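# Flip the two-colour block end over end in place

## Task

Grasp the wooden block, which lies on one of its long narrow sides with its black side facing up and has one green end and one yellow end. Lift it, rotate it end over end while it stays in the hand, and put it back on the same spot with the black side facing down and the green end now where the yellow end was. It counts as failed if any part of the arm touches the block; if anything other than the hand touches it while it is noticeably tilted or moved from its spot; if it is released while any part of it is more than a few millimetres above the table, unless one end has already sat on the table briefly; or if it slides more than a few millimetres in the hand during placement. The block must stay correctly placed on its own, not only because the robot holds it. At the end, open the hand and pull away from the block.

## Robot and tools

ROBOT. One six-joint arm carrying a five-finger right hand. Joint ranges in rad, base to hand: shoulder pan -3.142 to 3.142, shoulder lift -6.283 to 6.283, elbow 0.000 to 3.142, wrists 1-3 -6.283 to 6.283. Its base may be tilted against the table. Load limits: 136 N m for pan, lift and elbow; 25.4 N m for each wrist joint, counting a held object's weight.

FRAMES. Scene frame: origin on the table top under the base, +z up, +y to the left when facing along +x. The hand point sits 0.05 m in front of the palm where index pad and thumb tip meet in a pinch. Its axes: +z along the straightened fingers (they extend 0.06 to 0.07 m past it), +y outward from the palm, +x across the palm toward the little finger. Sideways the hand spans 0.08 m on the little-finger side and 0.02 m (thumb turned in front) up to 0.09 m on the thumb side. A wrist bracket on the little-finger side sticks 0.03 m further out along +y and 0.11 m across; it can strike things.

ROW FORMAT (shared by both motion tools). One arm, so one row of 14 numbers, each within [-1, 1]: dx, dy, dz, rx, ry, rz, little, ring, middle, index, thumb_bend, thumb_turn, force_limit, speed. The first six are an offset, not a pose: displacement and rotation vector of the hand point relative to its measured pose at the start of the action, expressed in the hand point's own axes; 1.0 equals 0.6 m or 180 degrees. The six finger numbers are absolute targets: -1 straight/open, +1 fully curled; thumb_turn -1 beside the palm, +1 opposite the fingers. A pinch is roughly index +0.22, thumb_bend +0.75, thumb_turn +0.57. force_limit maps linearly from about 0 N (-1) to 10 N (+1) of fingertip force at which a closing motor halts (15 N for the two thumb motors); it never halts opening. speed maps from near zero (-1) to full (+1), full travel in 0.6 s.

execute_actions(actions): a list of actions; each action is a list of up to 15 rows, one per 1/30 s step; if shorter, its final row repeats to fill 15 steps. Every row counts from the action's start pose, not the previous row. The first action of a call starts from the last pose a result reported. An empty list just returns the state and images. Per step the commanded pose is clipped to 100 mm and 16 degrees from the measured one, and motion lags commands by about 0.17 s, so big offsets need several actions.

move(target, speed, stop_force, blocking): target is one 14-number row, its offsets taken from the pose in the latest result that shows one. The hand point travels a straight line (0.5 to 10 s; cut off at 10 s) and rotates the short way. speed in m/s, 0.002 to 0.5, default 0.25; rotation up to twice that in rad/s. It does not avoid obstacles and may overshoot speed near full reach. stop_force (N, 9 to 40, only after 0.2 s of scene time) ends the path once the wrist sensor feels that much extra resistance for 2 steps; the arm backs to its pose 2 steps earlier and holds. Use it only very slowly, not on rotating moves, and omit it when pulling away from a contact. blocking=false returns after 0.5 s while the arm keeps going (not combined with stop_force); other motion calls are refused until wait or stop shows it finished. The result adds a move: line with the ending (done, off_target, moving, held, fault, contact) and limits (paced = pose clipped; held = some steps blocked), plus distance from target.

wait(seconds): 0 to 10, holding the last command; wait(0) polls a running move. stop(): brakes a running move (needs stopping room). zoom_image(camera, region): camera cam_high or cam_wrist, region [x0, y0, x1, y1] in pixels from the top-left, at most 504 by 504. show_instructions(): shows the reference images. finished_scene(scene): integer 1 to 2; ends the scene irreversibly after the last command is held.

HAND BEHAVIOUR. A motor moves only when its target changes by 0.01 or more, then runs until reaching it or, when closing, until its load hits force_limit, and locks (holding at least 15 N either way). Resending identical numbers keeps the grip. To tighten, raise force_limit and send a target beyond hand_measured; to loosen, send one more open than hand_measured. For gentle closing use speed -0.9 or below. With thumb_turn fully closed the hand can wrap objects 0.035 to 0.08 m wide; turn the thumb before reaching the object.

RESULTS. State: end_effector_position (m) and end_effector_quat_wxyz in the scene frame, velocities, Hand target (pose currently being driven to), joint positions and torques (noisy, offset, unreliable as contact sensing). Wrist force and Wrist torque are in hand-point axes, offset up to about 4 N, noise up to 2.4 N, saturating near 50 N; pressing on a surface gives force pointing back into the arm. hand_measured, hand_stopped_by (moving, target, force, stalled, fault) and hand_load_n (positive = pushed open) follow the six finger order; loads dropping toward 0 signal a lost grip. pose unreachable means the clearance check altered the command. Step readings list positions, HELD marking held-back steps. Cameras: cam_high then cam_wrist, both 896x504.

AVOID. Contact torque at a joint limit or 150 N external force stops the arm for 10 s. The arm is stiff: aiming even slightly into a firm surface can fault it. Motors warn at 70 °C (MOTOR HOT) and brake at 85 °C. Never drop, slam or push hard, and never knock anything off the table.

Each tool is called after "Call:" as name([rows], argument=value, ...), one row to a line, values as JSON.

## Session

Call:
execute_actions(actions=[])

Scene clock: 0.00 s.
end_effector_position=(-0.0062, +0.1687, +0.3823) hand_measured=(-1.000, -1.000, -1.000, -1.000, -1.000, -1.000) hand_load_n=(+0.0, +0.0, +0.0, +0.0, +0.0, +0.0) hand_stopped_by=(target, target, target, target, target, target) hand_force_limit=0.00 hand_speed=-0.80 end_effector_quat_wxyz=(-0.293, +0.848, -0.423, +0.124) end_effector_velocity=(-0.000, +0.001, +0.001) end_effector_angular_velocity=(+0.003, +0.001, -0.001)
Joint positions: [ 1.663 -1.797  1.852  1.281  2.204 -2.31 ]
Joint velocities: [ 0.     0.    -0.002 -0.001  0.     0.001]
Joint torques (N m, as the arm reports them, + toward a larger angle): no reading
Wrist force (N, on the end effector, along its own x y z axes, offset not removed): no reading
Wrist torque (N m, same axes, about the end effector's origin, offset not removed): no reading
Hand target: -0.006, +0.169, +0.382; -0.293, +0.848, -0.423, +0.124

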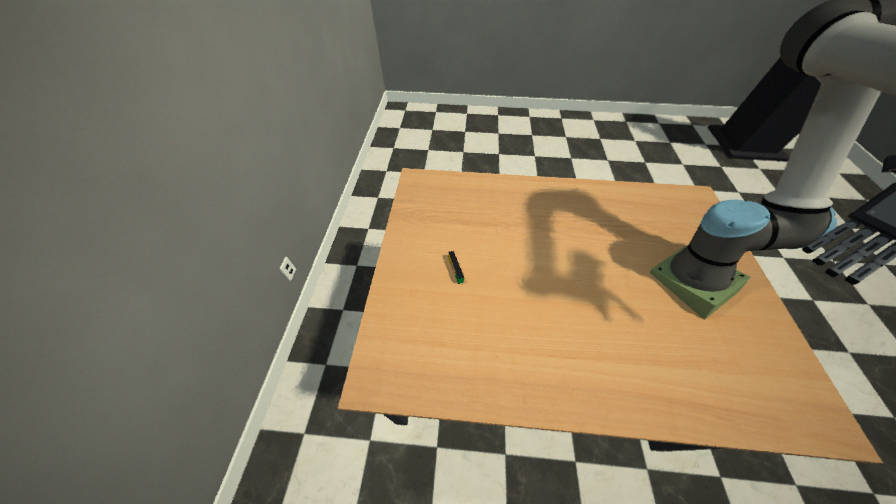

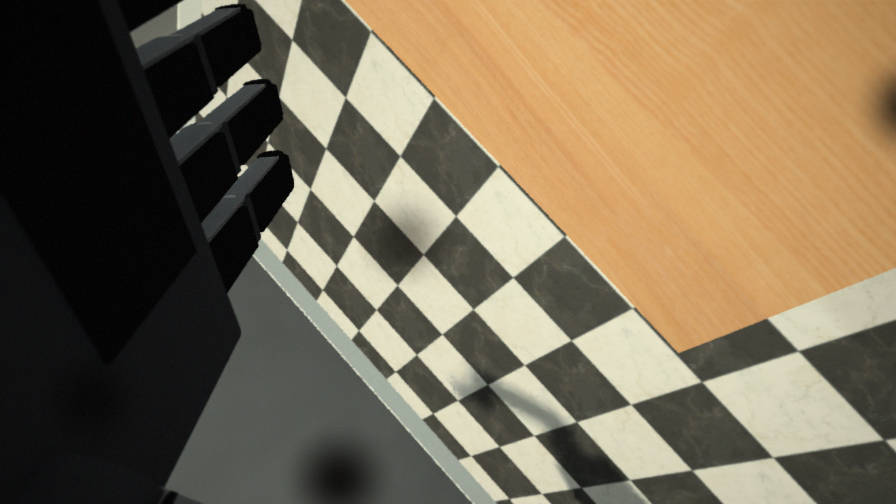

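Call:
execute_actions(actions=[])

Scene clock: 7.10 s.
end_effector_position=(-0.0062, +0.1687, +0.3823) hand_measured=(-1.000, -1.000, -1.000, -1.000, -1.000, -1.000) hand_load_n=(+0.0, +0.0, +0.0, +0.0, +0.0, +0.0) hand_stopped_by=(target, target, target, target, target, target) hand_force_limit=0.00 hand_speed=-0.80 end_effector_quat_wxyz=(-0.293, +0.848, -0.423, +0.124) end_effector_velocity=(-0.000, +0.000, -0.000) end_effector_angular_velocity=(-0.000, -0.000, +0.000)
Joint positions: [ 1.663 -1.797  1.852  1.281  2.204 -2.31 ]
Joint velocities: [ 0.     0.     0.001 -0.     0.     0.   ]
Joint torques (N m, as the arm reports them, + toward a larger angle): [ -0.53  -2.59 -20.31   1.7    0.37  -0.08]
Wrist force (N, on the end effector, along its own x y z axes, offset not removed): [-3.1 -0.2 0.9]
Wrist torque (N m, same axes, about the end effector's origin, offset not removed): [-0.17 0.43 -0.15]
Hand target: -0.006, +0.169, +0.382; -0.293, +0.848, -0.423, +0.124

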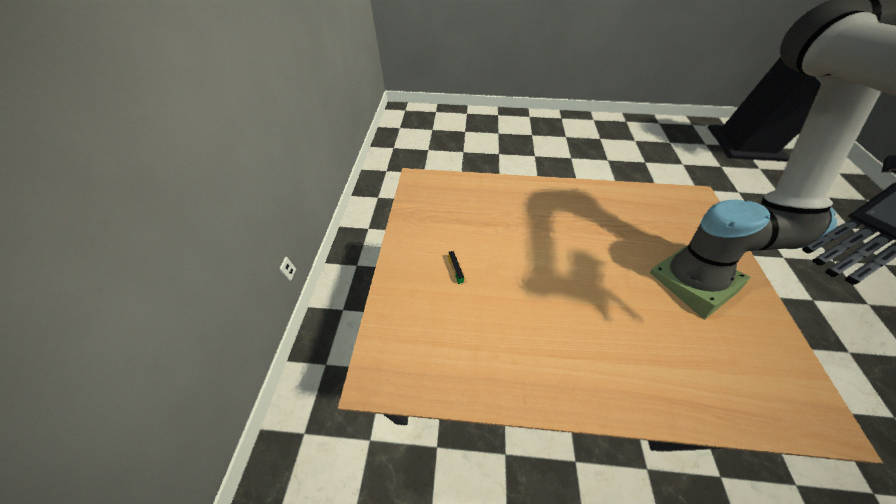

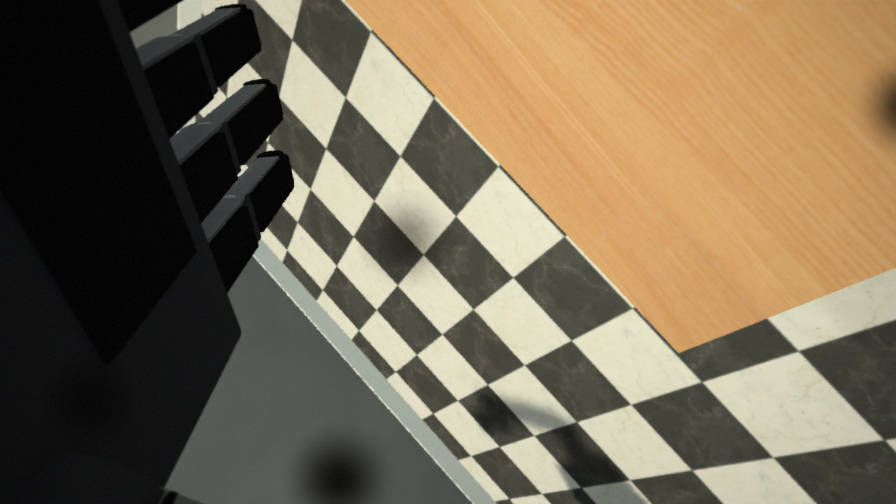

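Call:
move(target=[0.068,-0.463,0.347,0.009,0.15,0.199,-1,-1,-1,-0.25,0.5,0.57,0,0.5], speed=0.3)

Scene clock: 14.67 s.
end_effector_position=(+0.2931, +0.3488, +0.3817) hand_measured=(-1.000, -1.000, -1.000, -0.250, +0.500, +0.570) hand_load_n=(+0.0, +0.0, +0.0, +0.0, +0.0, +0.0) hand_stopped_by=(target, target, target, target, target, target) hand_force_limit=0.00 hand_speed=0.50 end_effector_quat_wxyz=(+0.223, -0.623, +0.715, -0.227) end_effector_velocity=(+0.002, +0.002, +0.001) end_effector_angular_velocity=(+0.002, -0.002, -0.003)
Joint positions: [ 1.058 -1.255  1.31   1.237  2.366 -2.155]
Joint velocities: [ 0.     0.005 -0.009  0.004  0.001  0.003]
Joint torques (N m, as the arm reports them, + toward a larger angle): [  0.38 -21.16 -31.79   3.63   1.99   1.49]
Wrist force (N, on the end effector, along its own x y z axes, offset not removed): [0.3 1.4 1.9]
Wrist torque (N m, same axes, about the end effector's origin, offset not removed): [0.13 0.15 0.27]
Hand target: +0.293, +0.349, +0.382; +0.223, -0.623, +0.715, -0.227
Off the commanded pose: 0.000 m, 0 deg.
move: done

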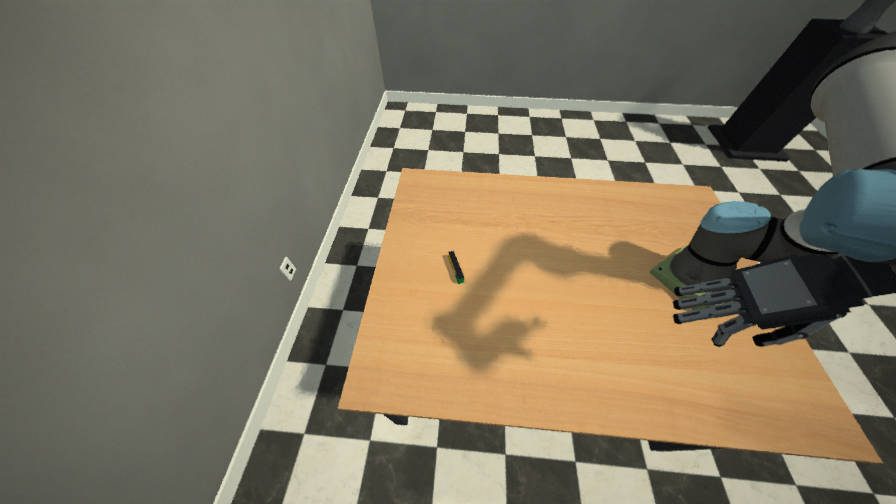

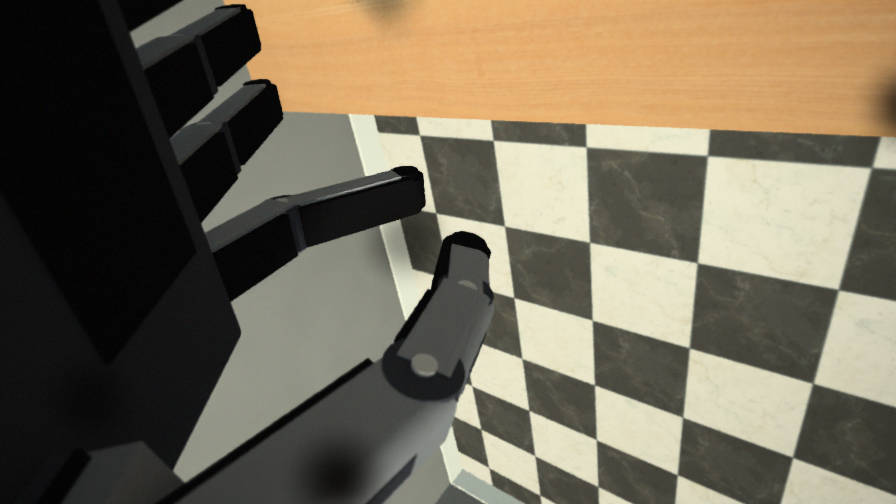

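Call:
move(target=[0.48,-0.317,0.702,0.198,0.064,-0.225,-1,-1,-1,-0.25,0.5,0.57,0,0.5], speed=0.3)

Scene clock: 24.00 s.
end_effector_position=(+0.6604, +0.0210, +0.1497) hand_measured=(-1.000, -1.000, -1.000, -0.250, +0.500, +0.570) hand_load_n=(+0.0, +0.0, +0.0, +0.0, +0.0, +0.0) hand_stopped_by=(target, target, target, target, target, target) hand_force_limit=0.00 hand_speed=0.50 end_effector_quat_wxyz=(-0.238, +0.706, -0.376, +0.551) end_effector_velocity=(+0.001, -0.001, -0.001) end_effector_angular_velocity=(+0.000, -0.002, +0.003)
Joint positions: [-0.042 -1.419  1.941 -0.407  1.625 -4.004]
Joint velocities: [-0.003  0.003 -0.001 -0.004 -0.006 -0.001]
Joint torques (N m, as the arm reports them, + toward a larger angle): [  2.42 -22.12 -28.32  -2.93  -1.32  -2.01]
Wrist force (N, on the end effector, along its own x y z axes, offset not removed): [2.0 1.8 0.1]
Wrist torque (N m, same axes, about the end effector's origin, offset not removed): [0.31 -0.10 0.29]
Hand target: +0.661, +0.021, +0.150; -0.238, +0.706, -0.376, +0.551
Off the commanded pose: 0.000 m, 0 deg.
move: done

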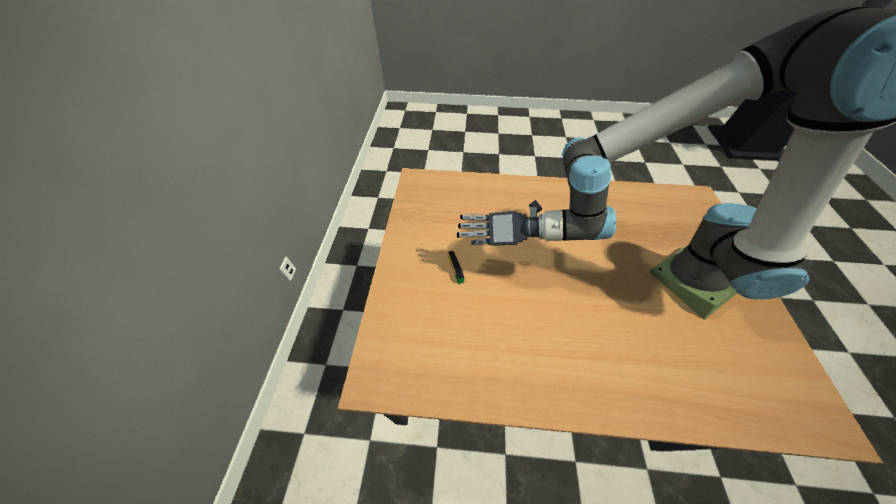

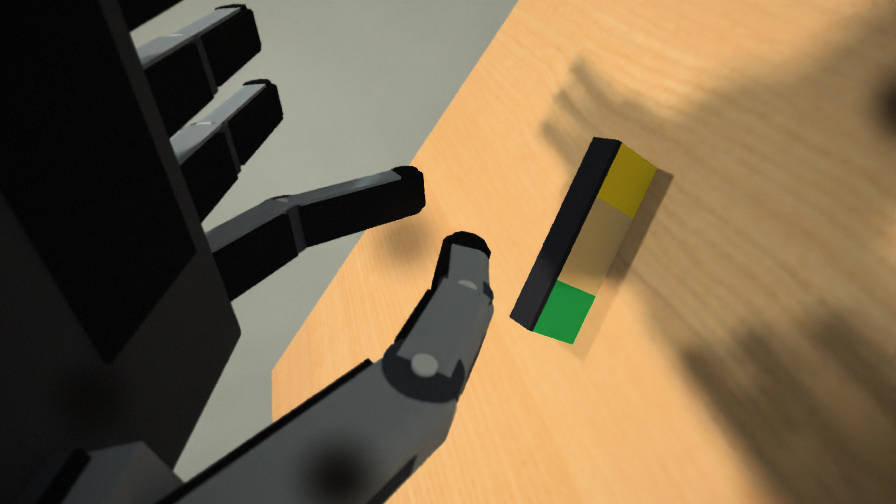

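Call:
move(target=[0.005,0.088,0.19,0.06,-0.075,-0.028,-1,-1,-1,-0.25,0.5,0.57,0,0.5], speed=0.15)

Scene clock: 29.43 s.
end_effector_position=(+0.7555, -0.0221, +0.0799) hand_measured=(-1.000, -1.000, -1.000, -0.250, +0.500, +0.570) hand_load_n=(+0.0, +0.0, +0.0, +0.0, +0.0, +0.0) hand_stopped_by=(target, target, target, target, target, target) hand_force_limit=0.00 hand_speed=0.50 end_effector_quat_wxyz=(-0.321, +0.757, -0.261, +0.507) end_effector_velocity=(+0.001, +0.000, -0.001) end_effector_angular_velocity=(+0.000, +0.001, +0.005)
Joint positions: [-0.275 -1.165  1.692 -0.326  1.104 -4.147]
Joint velocities: [-0.001  0.004 -0.006  0.004 -0.005 -0.002]
Joint torques (N m, as the arm reports them, + toward a larger angle): [  2.84 -34.43 -31.04   2.28  -1.95  -1.44]
Wrist force (N, on the end effector, along its own x y z axes, offset not removed): [0.3 0.8 -1.7]
Wrist torque (N m, same axes, about the end effector's origin, offset not removed): [0.33 0.20 0.14]
Hand target: +0.756, -0.022, +0.080; -0.321, +0.757, -0.261, +0.507
Off the commanded pose: 0.000 m, 0 deg.
move: done

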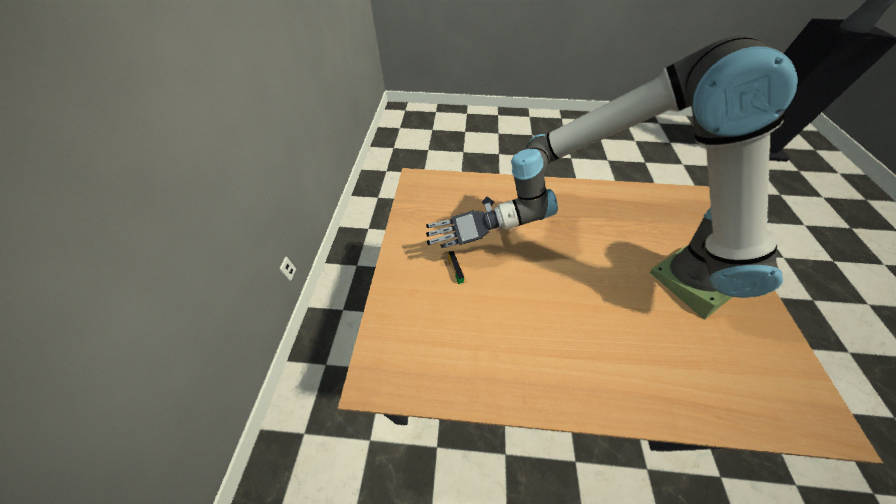

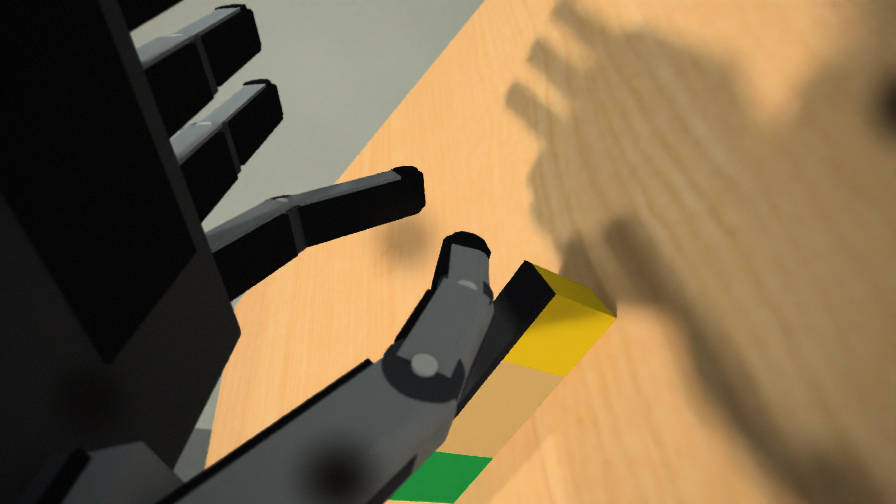

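Call:
move(target=[-0.039,0.031,0.012,0.01,-0.012,-0.005,-1,-1,-1,-0.25,0.5,0.57,0,0.5], speed=0.05)

Call:
zoom_image(camera="cam_high", region=[410,200,530,300])

Scene clock: 36.00 s.
end_effector_position=(+0.7528, -0.0159, +0.0500) hand_measured=(-1.000, -1.000, -1.000, -0.250, +0.500, +0.570) hand_load_n=(+0.0, +0.0, +0.0, +0.0, +0.0, +0.0) hand_stopped_by=(target, target, target, target, target, target) hand_force_limit=0.00 hand_speed=0.50 end_effector_quat_wxyz=(-0.334, +0.763, -0.241, +0.499) end_effector_velocity=(-0.001, +0.001, -0.003) end_effector_angular_velocity=(+0.001, +0.003, +0.002)
Joint positions: [-0.294 -1.117  1.704 -0.366  1.039 -4.176]
Joint velocities: [-0.001  0.003  0.003 -0.002 -0.003 -0.002]
Joint torques (N m, as the arm reports them, + toward a larger angle): [  2.95 -33.27  -1.15  -2.18  -1.63  -1.3 ]
Wrist force (N, on the end effector, along its own x y z axes, offset not removed): [0.0 -0.3 1.6]
Wrist torque (N m, same axes, about the end effector's origin, offset not removed): [-0.28 -0.11 0.36]
Hand target: +0.753, -0.016, +0.050; -0.334, +0.763, -0.241, +0.499
Off the commanded pose: 0.000 m, 0 deg.
move: done

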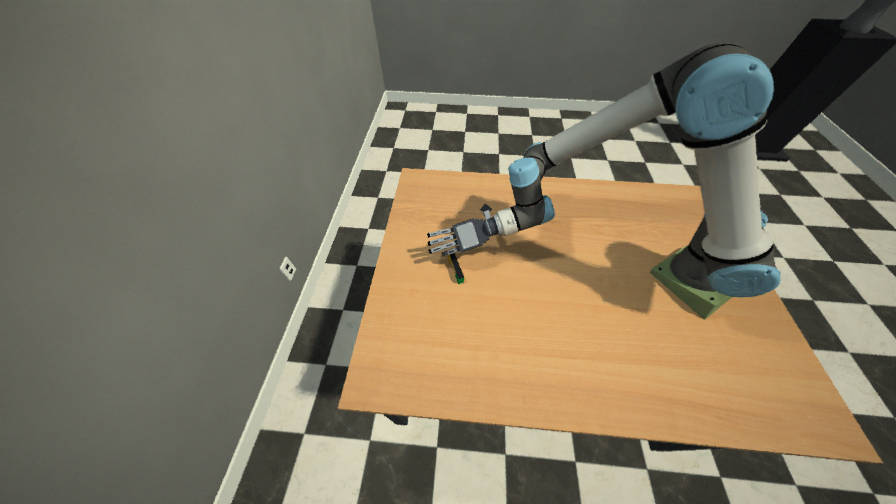

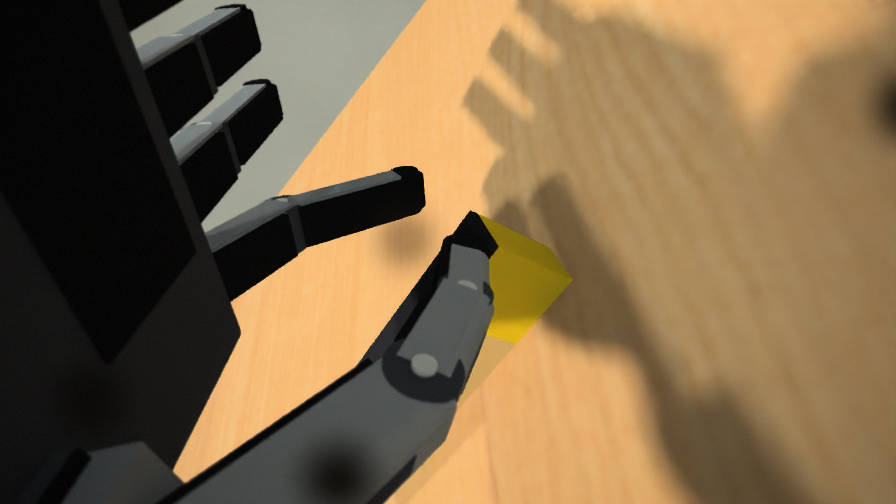

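Region (410, 200, 530, 300) of cam_high's 896x504 image, scaled by 4.200, with more detail than that image has.

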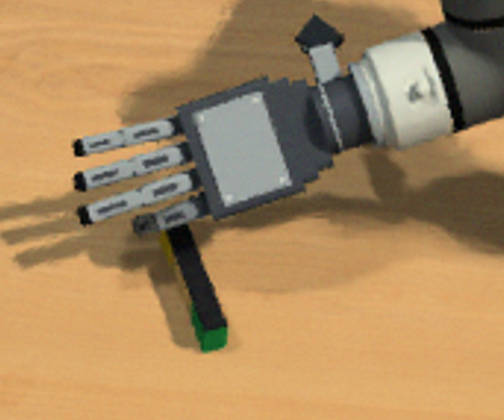

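Call:
move(target=[-0.027,0.034,0.0125,0,0,0,-1,-1,-1,-0.25,0.55,0.57,0,0], speed=0.02, stop_force=9)

Call:
zoom_image(camera="cam_high", region=[410,200,530,300])

Scene clock: 40.03 s.
end_effector_position=(+0.7527, -0.0161, +0.0231) hand_measured=(-1.000, -1.000, -1.000, -0.250, +0.550, +0.570) hand_load_n=(+0.0, +0.0, +0.0, +0.0, +0.0, +0.0) hand_stopped_by=(target, target, target, target, target, target) hand_force_limit=0.00 hand_speed=0.00 end_effector_quat_wxyz=(-0.334, +0.763, -0.241, +0.499) end_effector_velocity=(+0.000, -0.000, -0.001) end_effector_angular_velocity=(-0.000, -0.001, -0.001)
Joint positions: [-0.302 -1.072  1.714 -0.419  1.031 -4.178]
Joint velocities: [-0.001  0.003  0.    -0.004 -0.     0.   ]
Joint torques (N m, as the arm reports them, + toward a larger angle): [  3.02 -37.17  -0.12  -2.37  -2.26  -1.76]
Wrist force (N, on the end effector, along its own x y z axes, offset not removed): [-0.6 -1.4 -2.7]
Wrist torque (N m, same axes, about the end effector's origin, offset not removed): [-0.18 0.39 0.35]
Hand target: +0.753, -0.016, +0.023; -0.334, +0.763, -0.241, +0.499
Off the commanded pose: 0.000 m, 0 deg.
move: done

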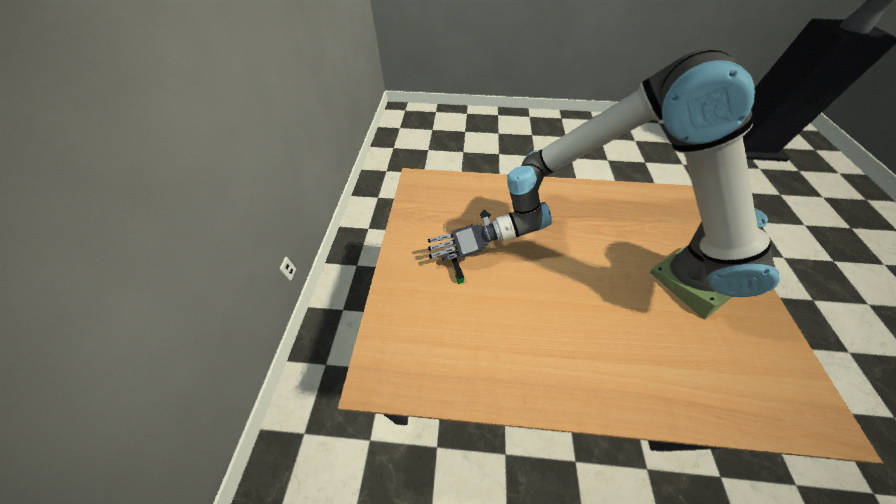

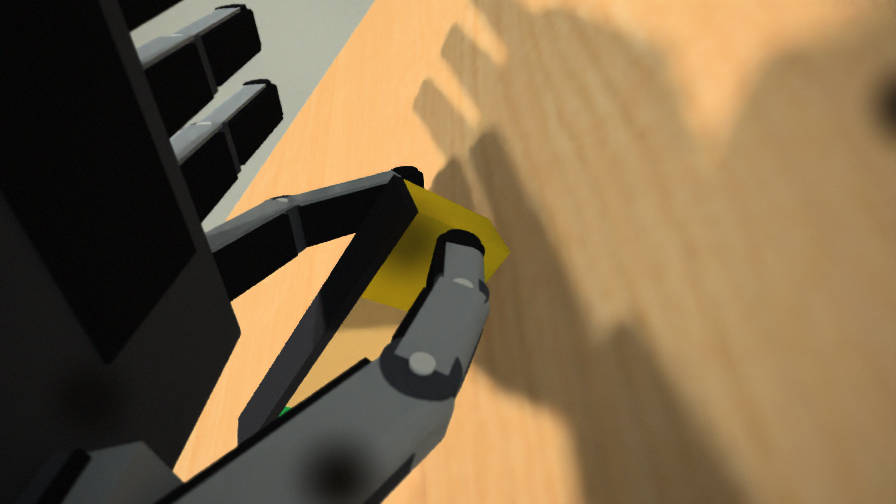

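Region (410, 200, 530, 300) of cam_high's 896x504 image, scaled by 4.200, with more detail than that image has.

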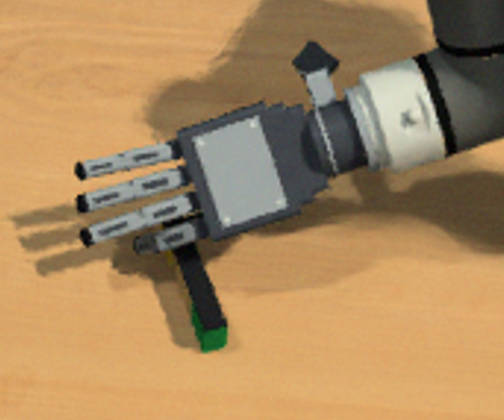

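Looks reasonable. Close.

Call:
move(target=[0,0,0,0,0,0,-1,-1,-1,-0.25,0.68,0.57,0,-0.7])

Call:
move(target=[0,0,0,0,0,0,-1,-1,-1,0.35,0.68,0.57,0.8,-0.9])

Scene clock: 42.57 s.
end_effector_position=(+0.7527, -0.0161, +0.0231) hand_measured=(-1.000, -1.000, -1.000, -0.250, +0.680, +0.570) hand_load_n=(+0.0, +0.0, +0.0, +0.0, +0.0, +0.0) hand_stopped_by=(target, target, target, target, target, target) hand_force_limit=0.00 hand_speed=-0.70 end_effector_quat_wxyz=(-0.334, +0.763, -0.241, +0.499) end_effector_velocity=(-0.000, +0.000, -0.000) end_effector_angular_velocity=(-0.001, +0.000, +0.000)
Joint positions: [-0.302 -1.072  1.714 -0.419  1.031 -4.178]
Joint velocities: [ 0.001 -0.     0.001 -0.     0.001 -0.001]
Joint torques (N m, as the arm reports them, + toward a larger angle): [  8.29 -55.29  -6.29   1.82  -1.14  -1.42]
Wrist force (N, on the end effector, along its own x y z axes, offset not removed): [3.6 -0.2 -4.2]
Wrist torque (N m, same axes, about the end effector's origin, offset not removed): [0.08 -0.13 0.49]
Hand target: +0.753, -0.016, +0.023; -0.334, +0.763, -0.241, +0.499
Off the commanded pose: 0.000 m, 0 deg.
move: done

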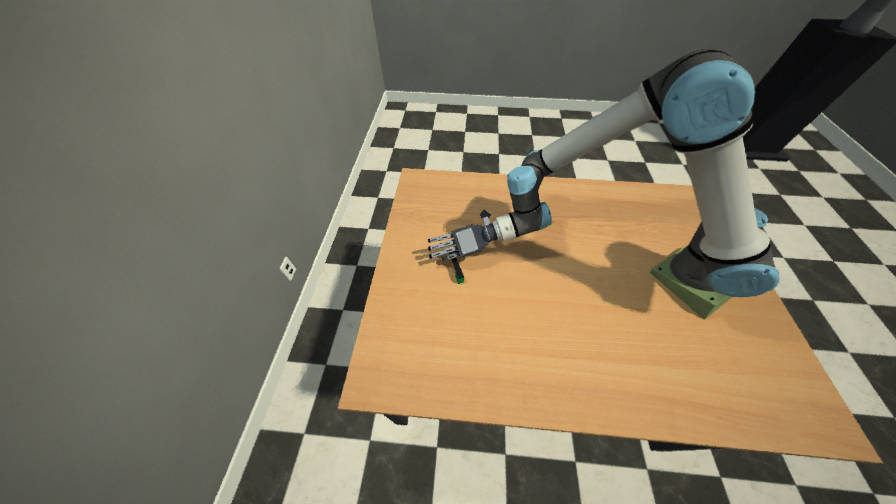

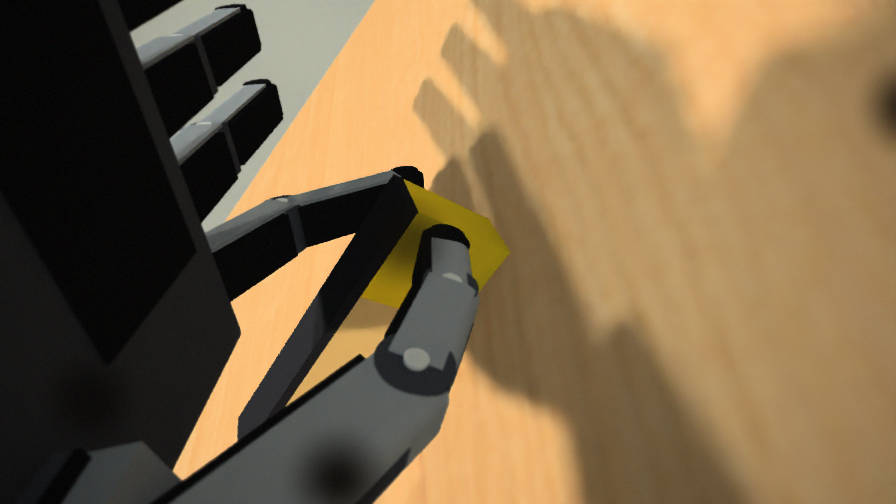

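Scene clock: 44.17 s.
end_effector_position=(+0.7527, -0.0161, +0.0231) hand_measured=(-1.000, -1.000, -1.000, -0.028, +0.678, +0.570) hand_load_n=(+0.0, +0.0, +0.0, +9.5, +2.5, -2.5) hand_stopped_by=(target, target, target, force, target, target) hand_force_limit=0.80 hand_speed=-0.90 end_effector_quat_wxyz=(-0.334, +0.763, -0.241, +0.499) end_effector_velocity=(+0.001, -0.000, +0.000) end_effector_angular_velocity=(-0.002, -0.002, +0.000)
Joint positions: [-0.302 -1.072  1.714 -0.419  1.031 -4.178]
Joint velocities: [ 0.     0.    -0.    -0.002 -0.    -0.001]
Joint torques (N m, as the arm reports them, + toward a larger angle): [  7.36 -46.54  -7.7   -1.48  -0.77  -1.3 ]
Wrist force (N, on the end effector, along its own x y z axes, offset not removed): [-1.0 -0.7 -2.6]
Wrist torque (N m, same axes, about the end effector's origin, offset not removed): [0.21 0.43 0.01]
Hand target: +0.753, -0.016, +0.023; -0.334, +0.763, -0.241, +0.499
Off the commanded pose: 0.000 m, 0 deg.
move: done

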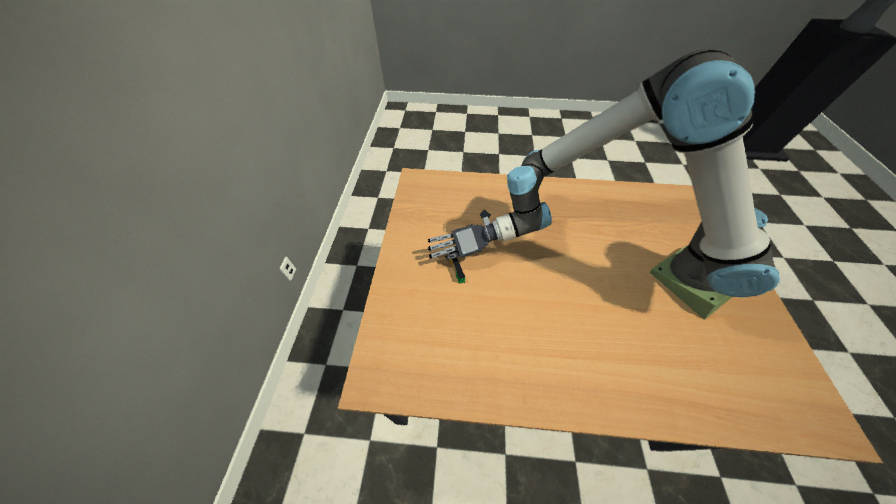

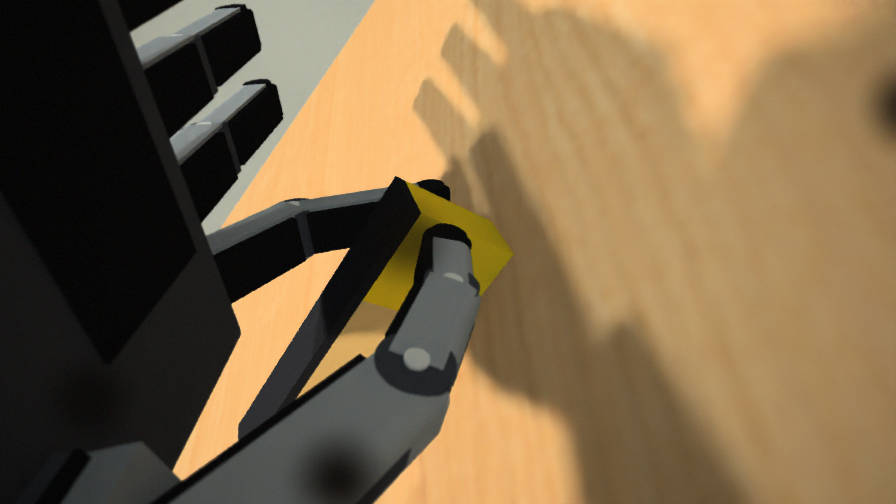

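Call:
move(target=[0.18,-0.225,-0.084,0,0,0,-1,-1,-1,0.35,0.68,0.57,0.8,-0.9], speed=0.12)

Call:
move(target=[0,0,0,0,0,0,-1,-1,-1,-0.038,0.68,0.57,0.8,-0.97])

Call:
wait(seconds=1)

Scene clock: 47.93 s.
end_effector_position=(+0.7527, -0.0158, +0.2029) hand_measured=(-1.000, -1.000, -1.000, -0.028, +0.678, +0.570) hand_load_n=(+0.0, +0.0, +0.0, +9.5, +2.5, -2.0) hand_stopped_by=(target, target, target, force, target, target) hand_force_limit=0.80 hand_speed=-0.90 end_effector_quat_wxyz=(-0.334, +0.763, -0.241, +0.499) end_effector_velocity=(+0.000, -0.000, +0.002) end_effector_angular_velocity=(-0.001, -0.000, -0.000)
Joint positions: [-0.245 -1.313  1.566 -0.038  1.087 -4.163]
Joint velocities: [ 0.    -0.001 -0.003  0.005  0.001 -0.001]
Joint torques (N m, as the arm reports them, + toward a larger angle): [ 15.29 -52.8  -31.41   1.91   0.44   0.65]
Wrist force (N, on the end effector, along its own x y z axes, offset not removed): [-1.6 3.3 -1.2]
Wrist torque (N m, same axes, about the end effector's origin, offset not removed): [0.46 0.17 0.36]
Hand target: +0.753, -0.016, +0.203; -0.334, +0.763, -0.241, +0.499
Off the commanded pose: 0.000 m, 0 deg.
move: done

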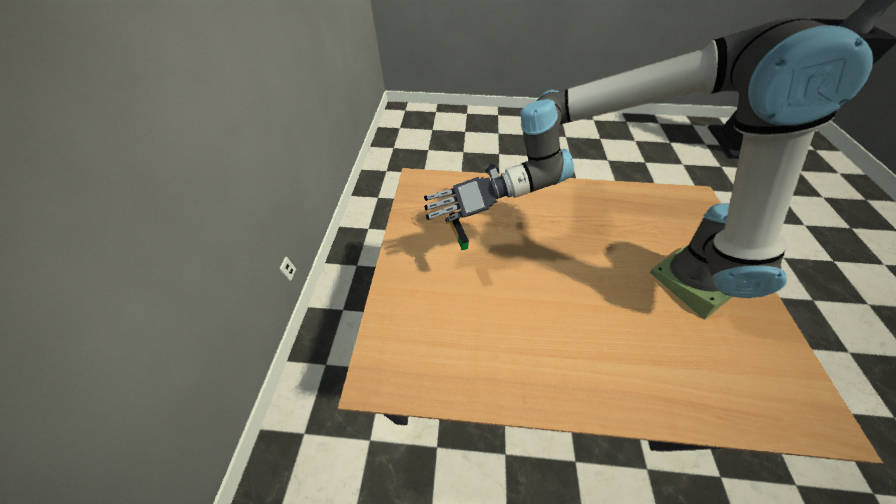

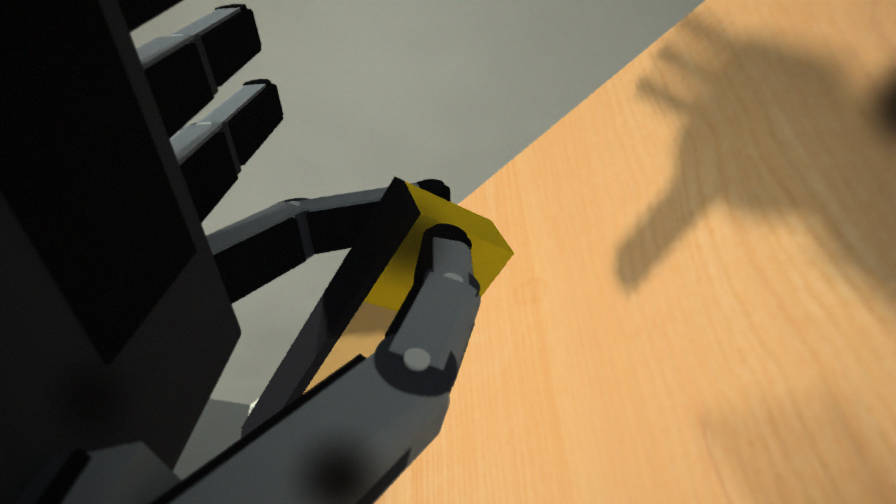

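Scene clock: 48.43 s.
end_effector_position=(+0.7527, -0.0158, +0.2030) hand_measured=(-1.000, -1.000, -1.000, -0.040, +0.678, +0.570) hand_load_n=(+0.0, +0.0, +0.0, +2.5, +1.5, +0.0) hand_stopped_by=(target, target, target, target, target, target) hand_force_limit=0.80 hand_speed=-0.97 end_effector_quat_wxyz=(-0.334, +0.763, -0.241, +0.499) end_effector_velocity=(+0.000, -0.000, -0.000) end_effector_angular_velocity=(+0.000, +0.000, -0.000)
Joint positions: [-0.245 -1.313  1.566 -0.038  1.087 -4.163]
Joint velocities: [-0.001  0.    -0.     0.    -0.     0.   ]
Joint torques (N m, as the arm reports them, + toward a larger angle): [ 12.18 -41.18 -14.82  -1.62   0.04   0.65]
Wrist force (N, on the end effector, along its own x y z axes, offset not removed): [-0.4 1.1 -3.0]
Wrist torque (N m, same axes, about the end effector's origin, offset not removed): [0.14 0.31 0.26]
Hand target: +0.753, -0.016, +0.203; -0.334, +0.763, -0.241, +0.499
Off the commanded pose: 0.000 m, 0 deg.
move: done

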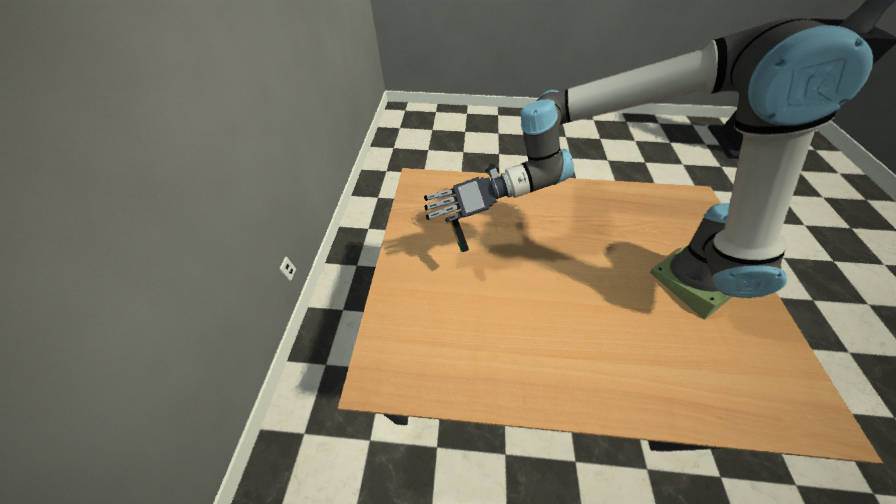

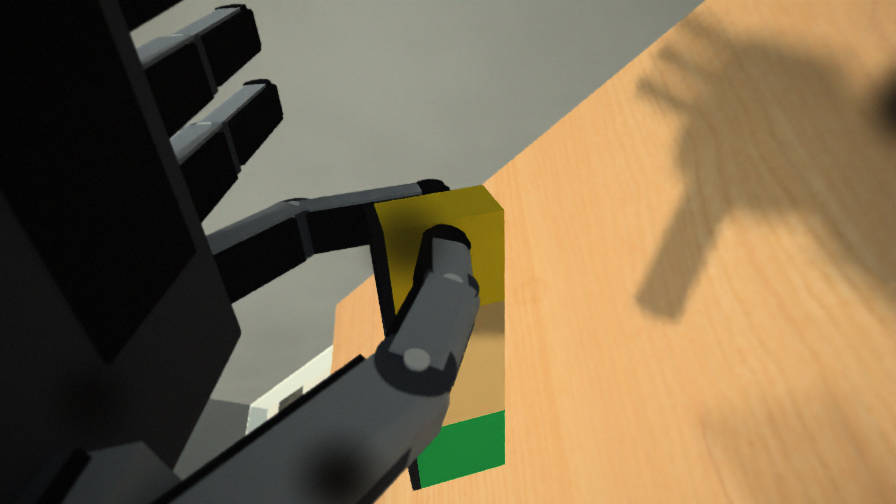

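Scene clock: 49.43 s.
end_effector_position=(+0.7527, -0.0158, +0.2029) hand_measured=(-1.000, -1.000, -1.000, -0.040, +0.678, +0.570) hand_load_n=(+0.0, +0.0, +0.0, +2.5, +1.5, +0.0) hand_stopped_by=(target, target, target, target, target, target) hand_force_limit=0.80 hand_speed=-0.97 end_effector_quat_wxyz=(-0.334, +0.763, -0.241, +0.499) end_effector_velocity=(-0.000, +0.000, -0.000) end_effector_angular_velocity=(-0.001, +0.001, +0.000)
Joint positions: [-0.245 -1.313  1.566 -0.038  1.087 -4.163]
Joint velocities: [ 0.    -0.     0.001  0.     0.001 -0.001]
Joint torques (N m, as the arm reports them, + toward a larger angle): [  7.96 -31.06  -5.99  -2.61  -1.36   0.4 ]
Wrist force (N, on the end effector, along its own x y z axes, offset not removed): [-1.2 -2.6 -2.8]
Wrist torque (N m, same axes, about the end effector's origin, offset not removed): [-0.49 0.47 0.04]
Hand target: +0.753, -0.016, +0.203; -0.334, +0.763, -0.241, +0.499
Off the commanded pose: 0.000 m, 0 deg.
wait: 1.00 s; at rest by 0.17 s

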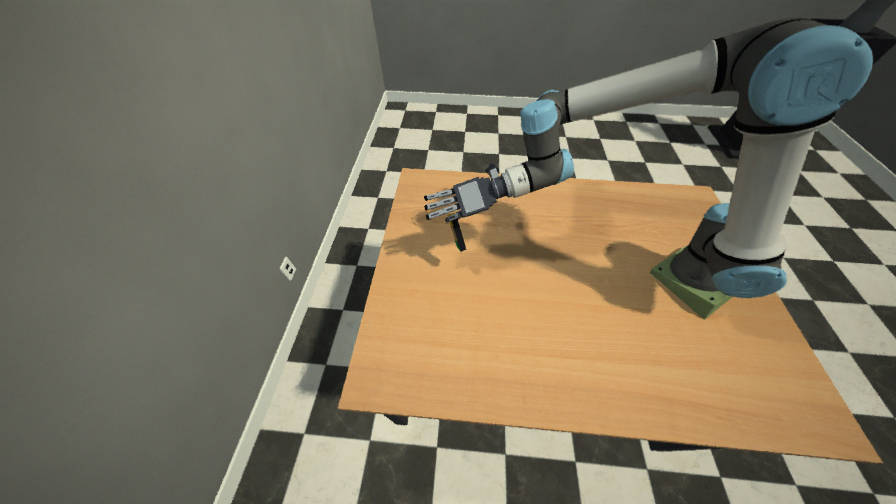

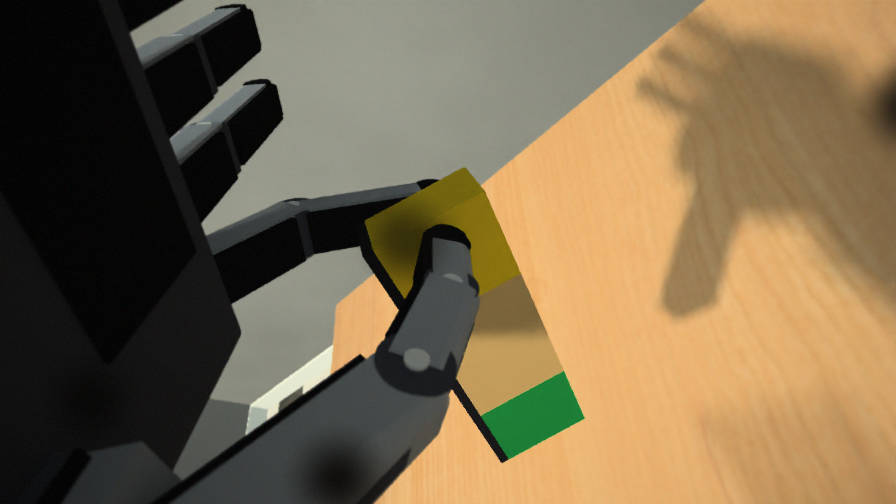

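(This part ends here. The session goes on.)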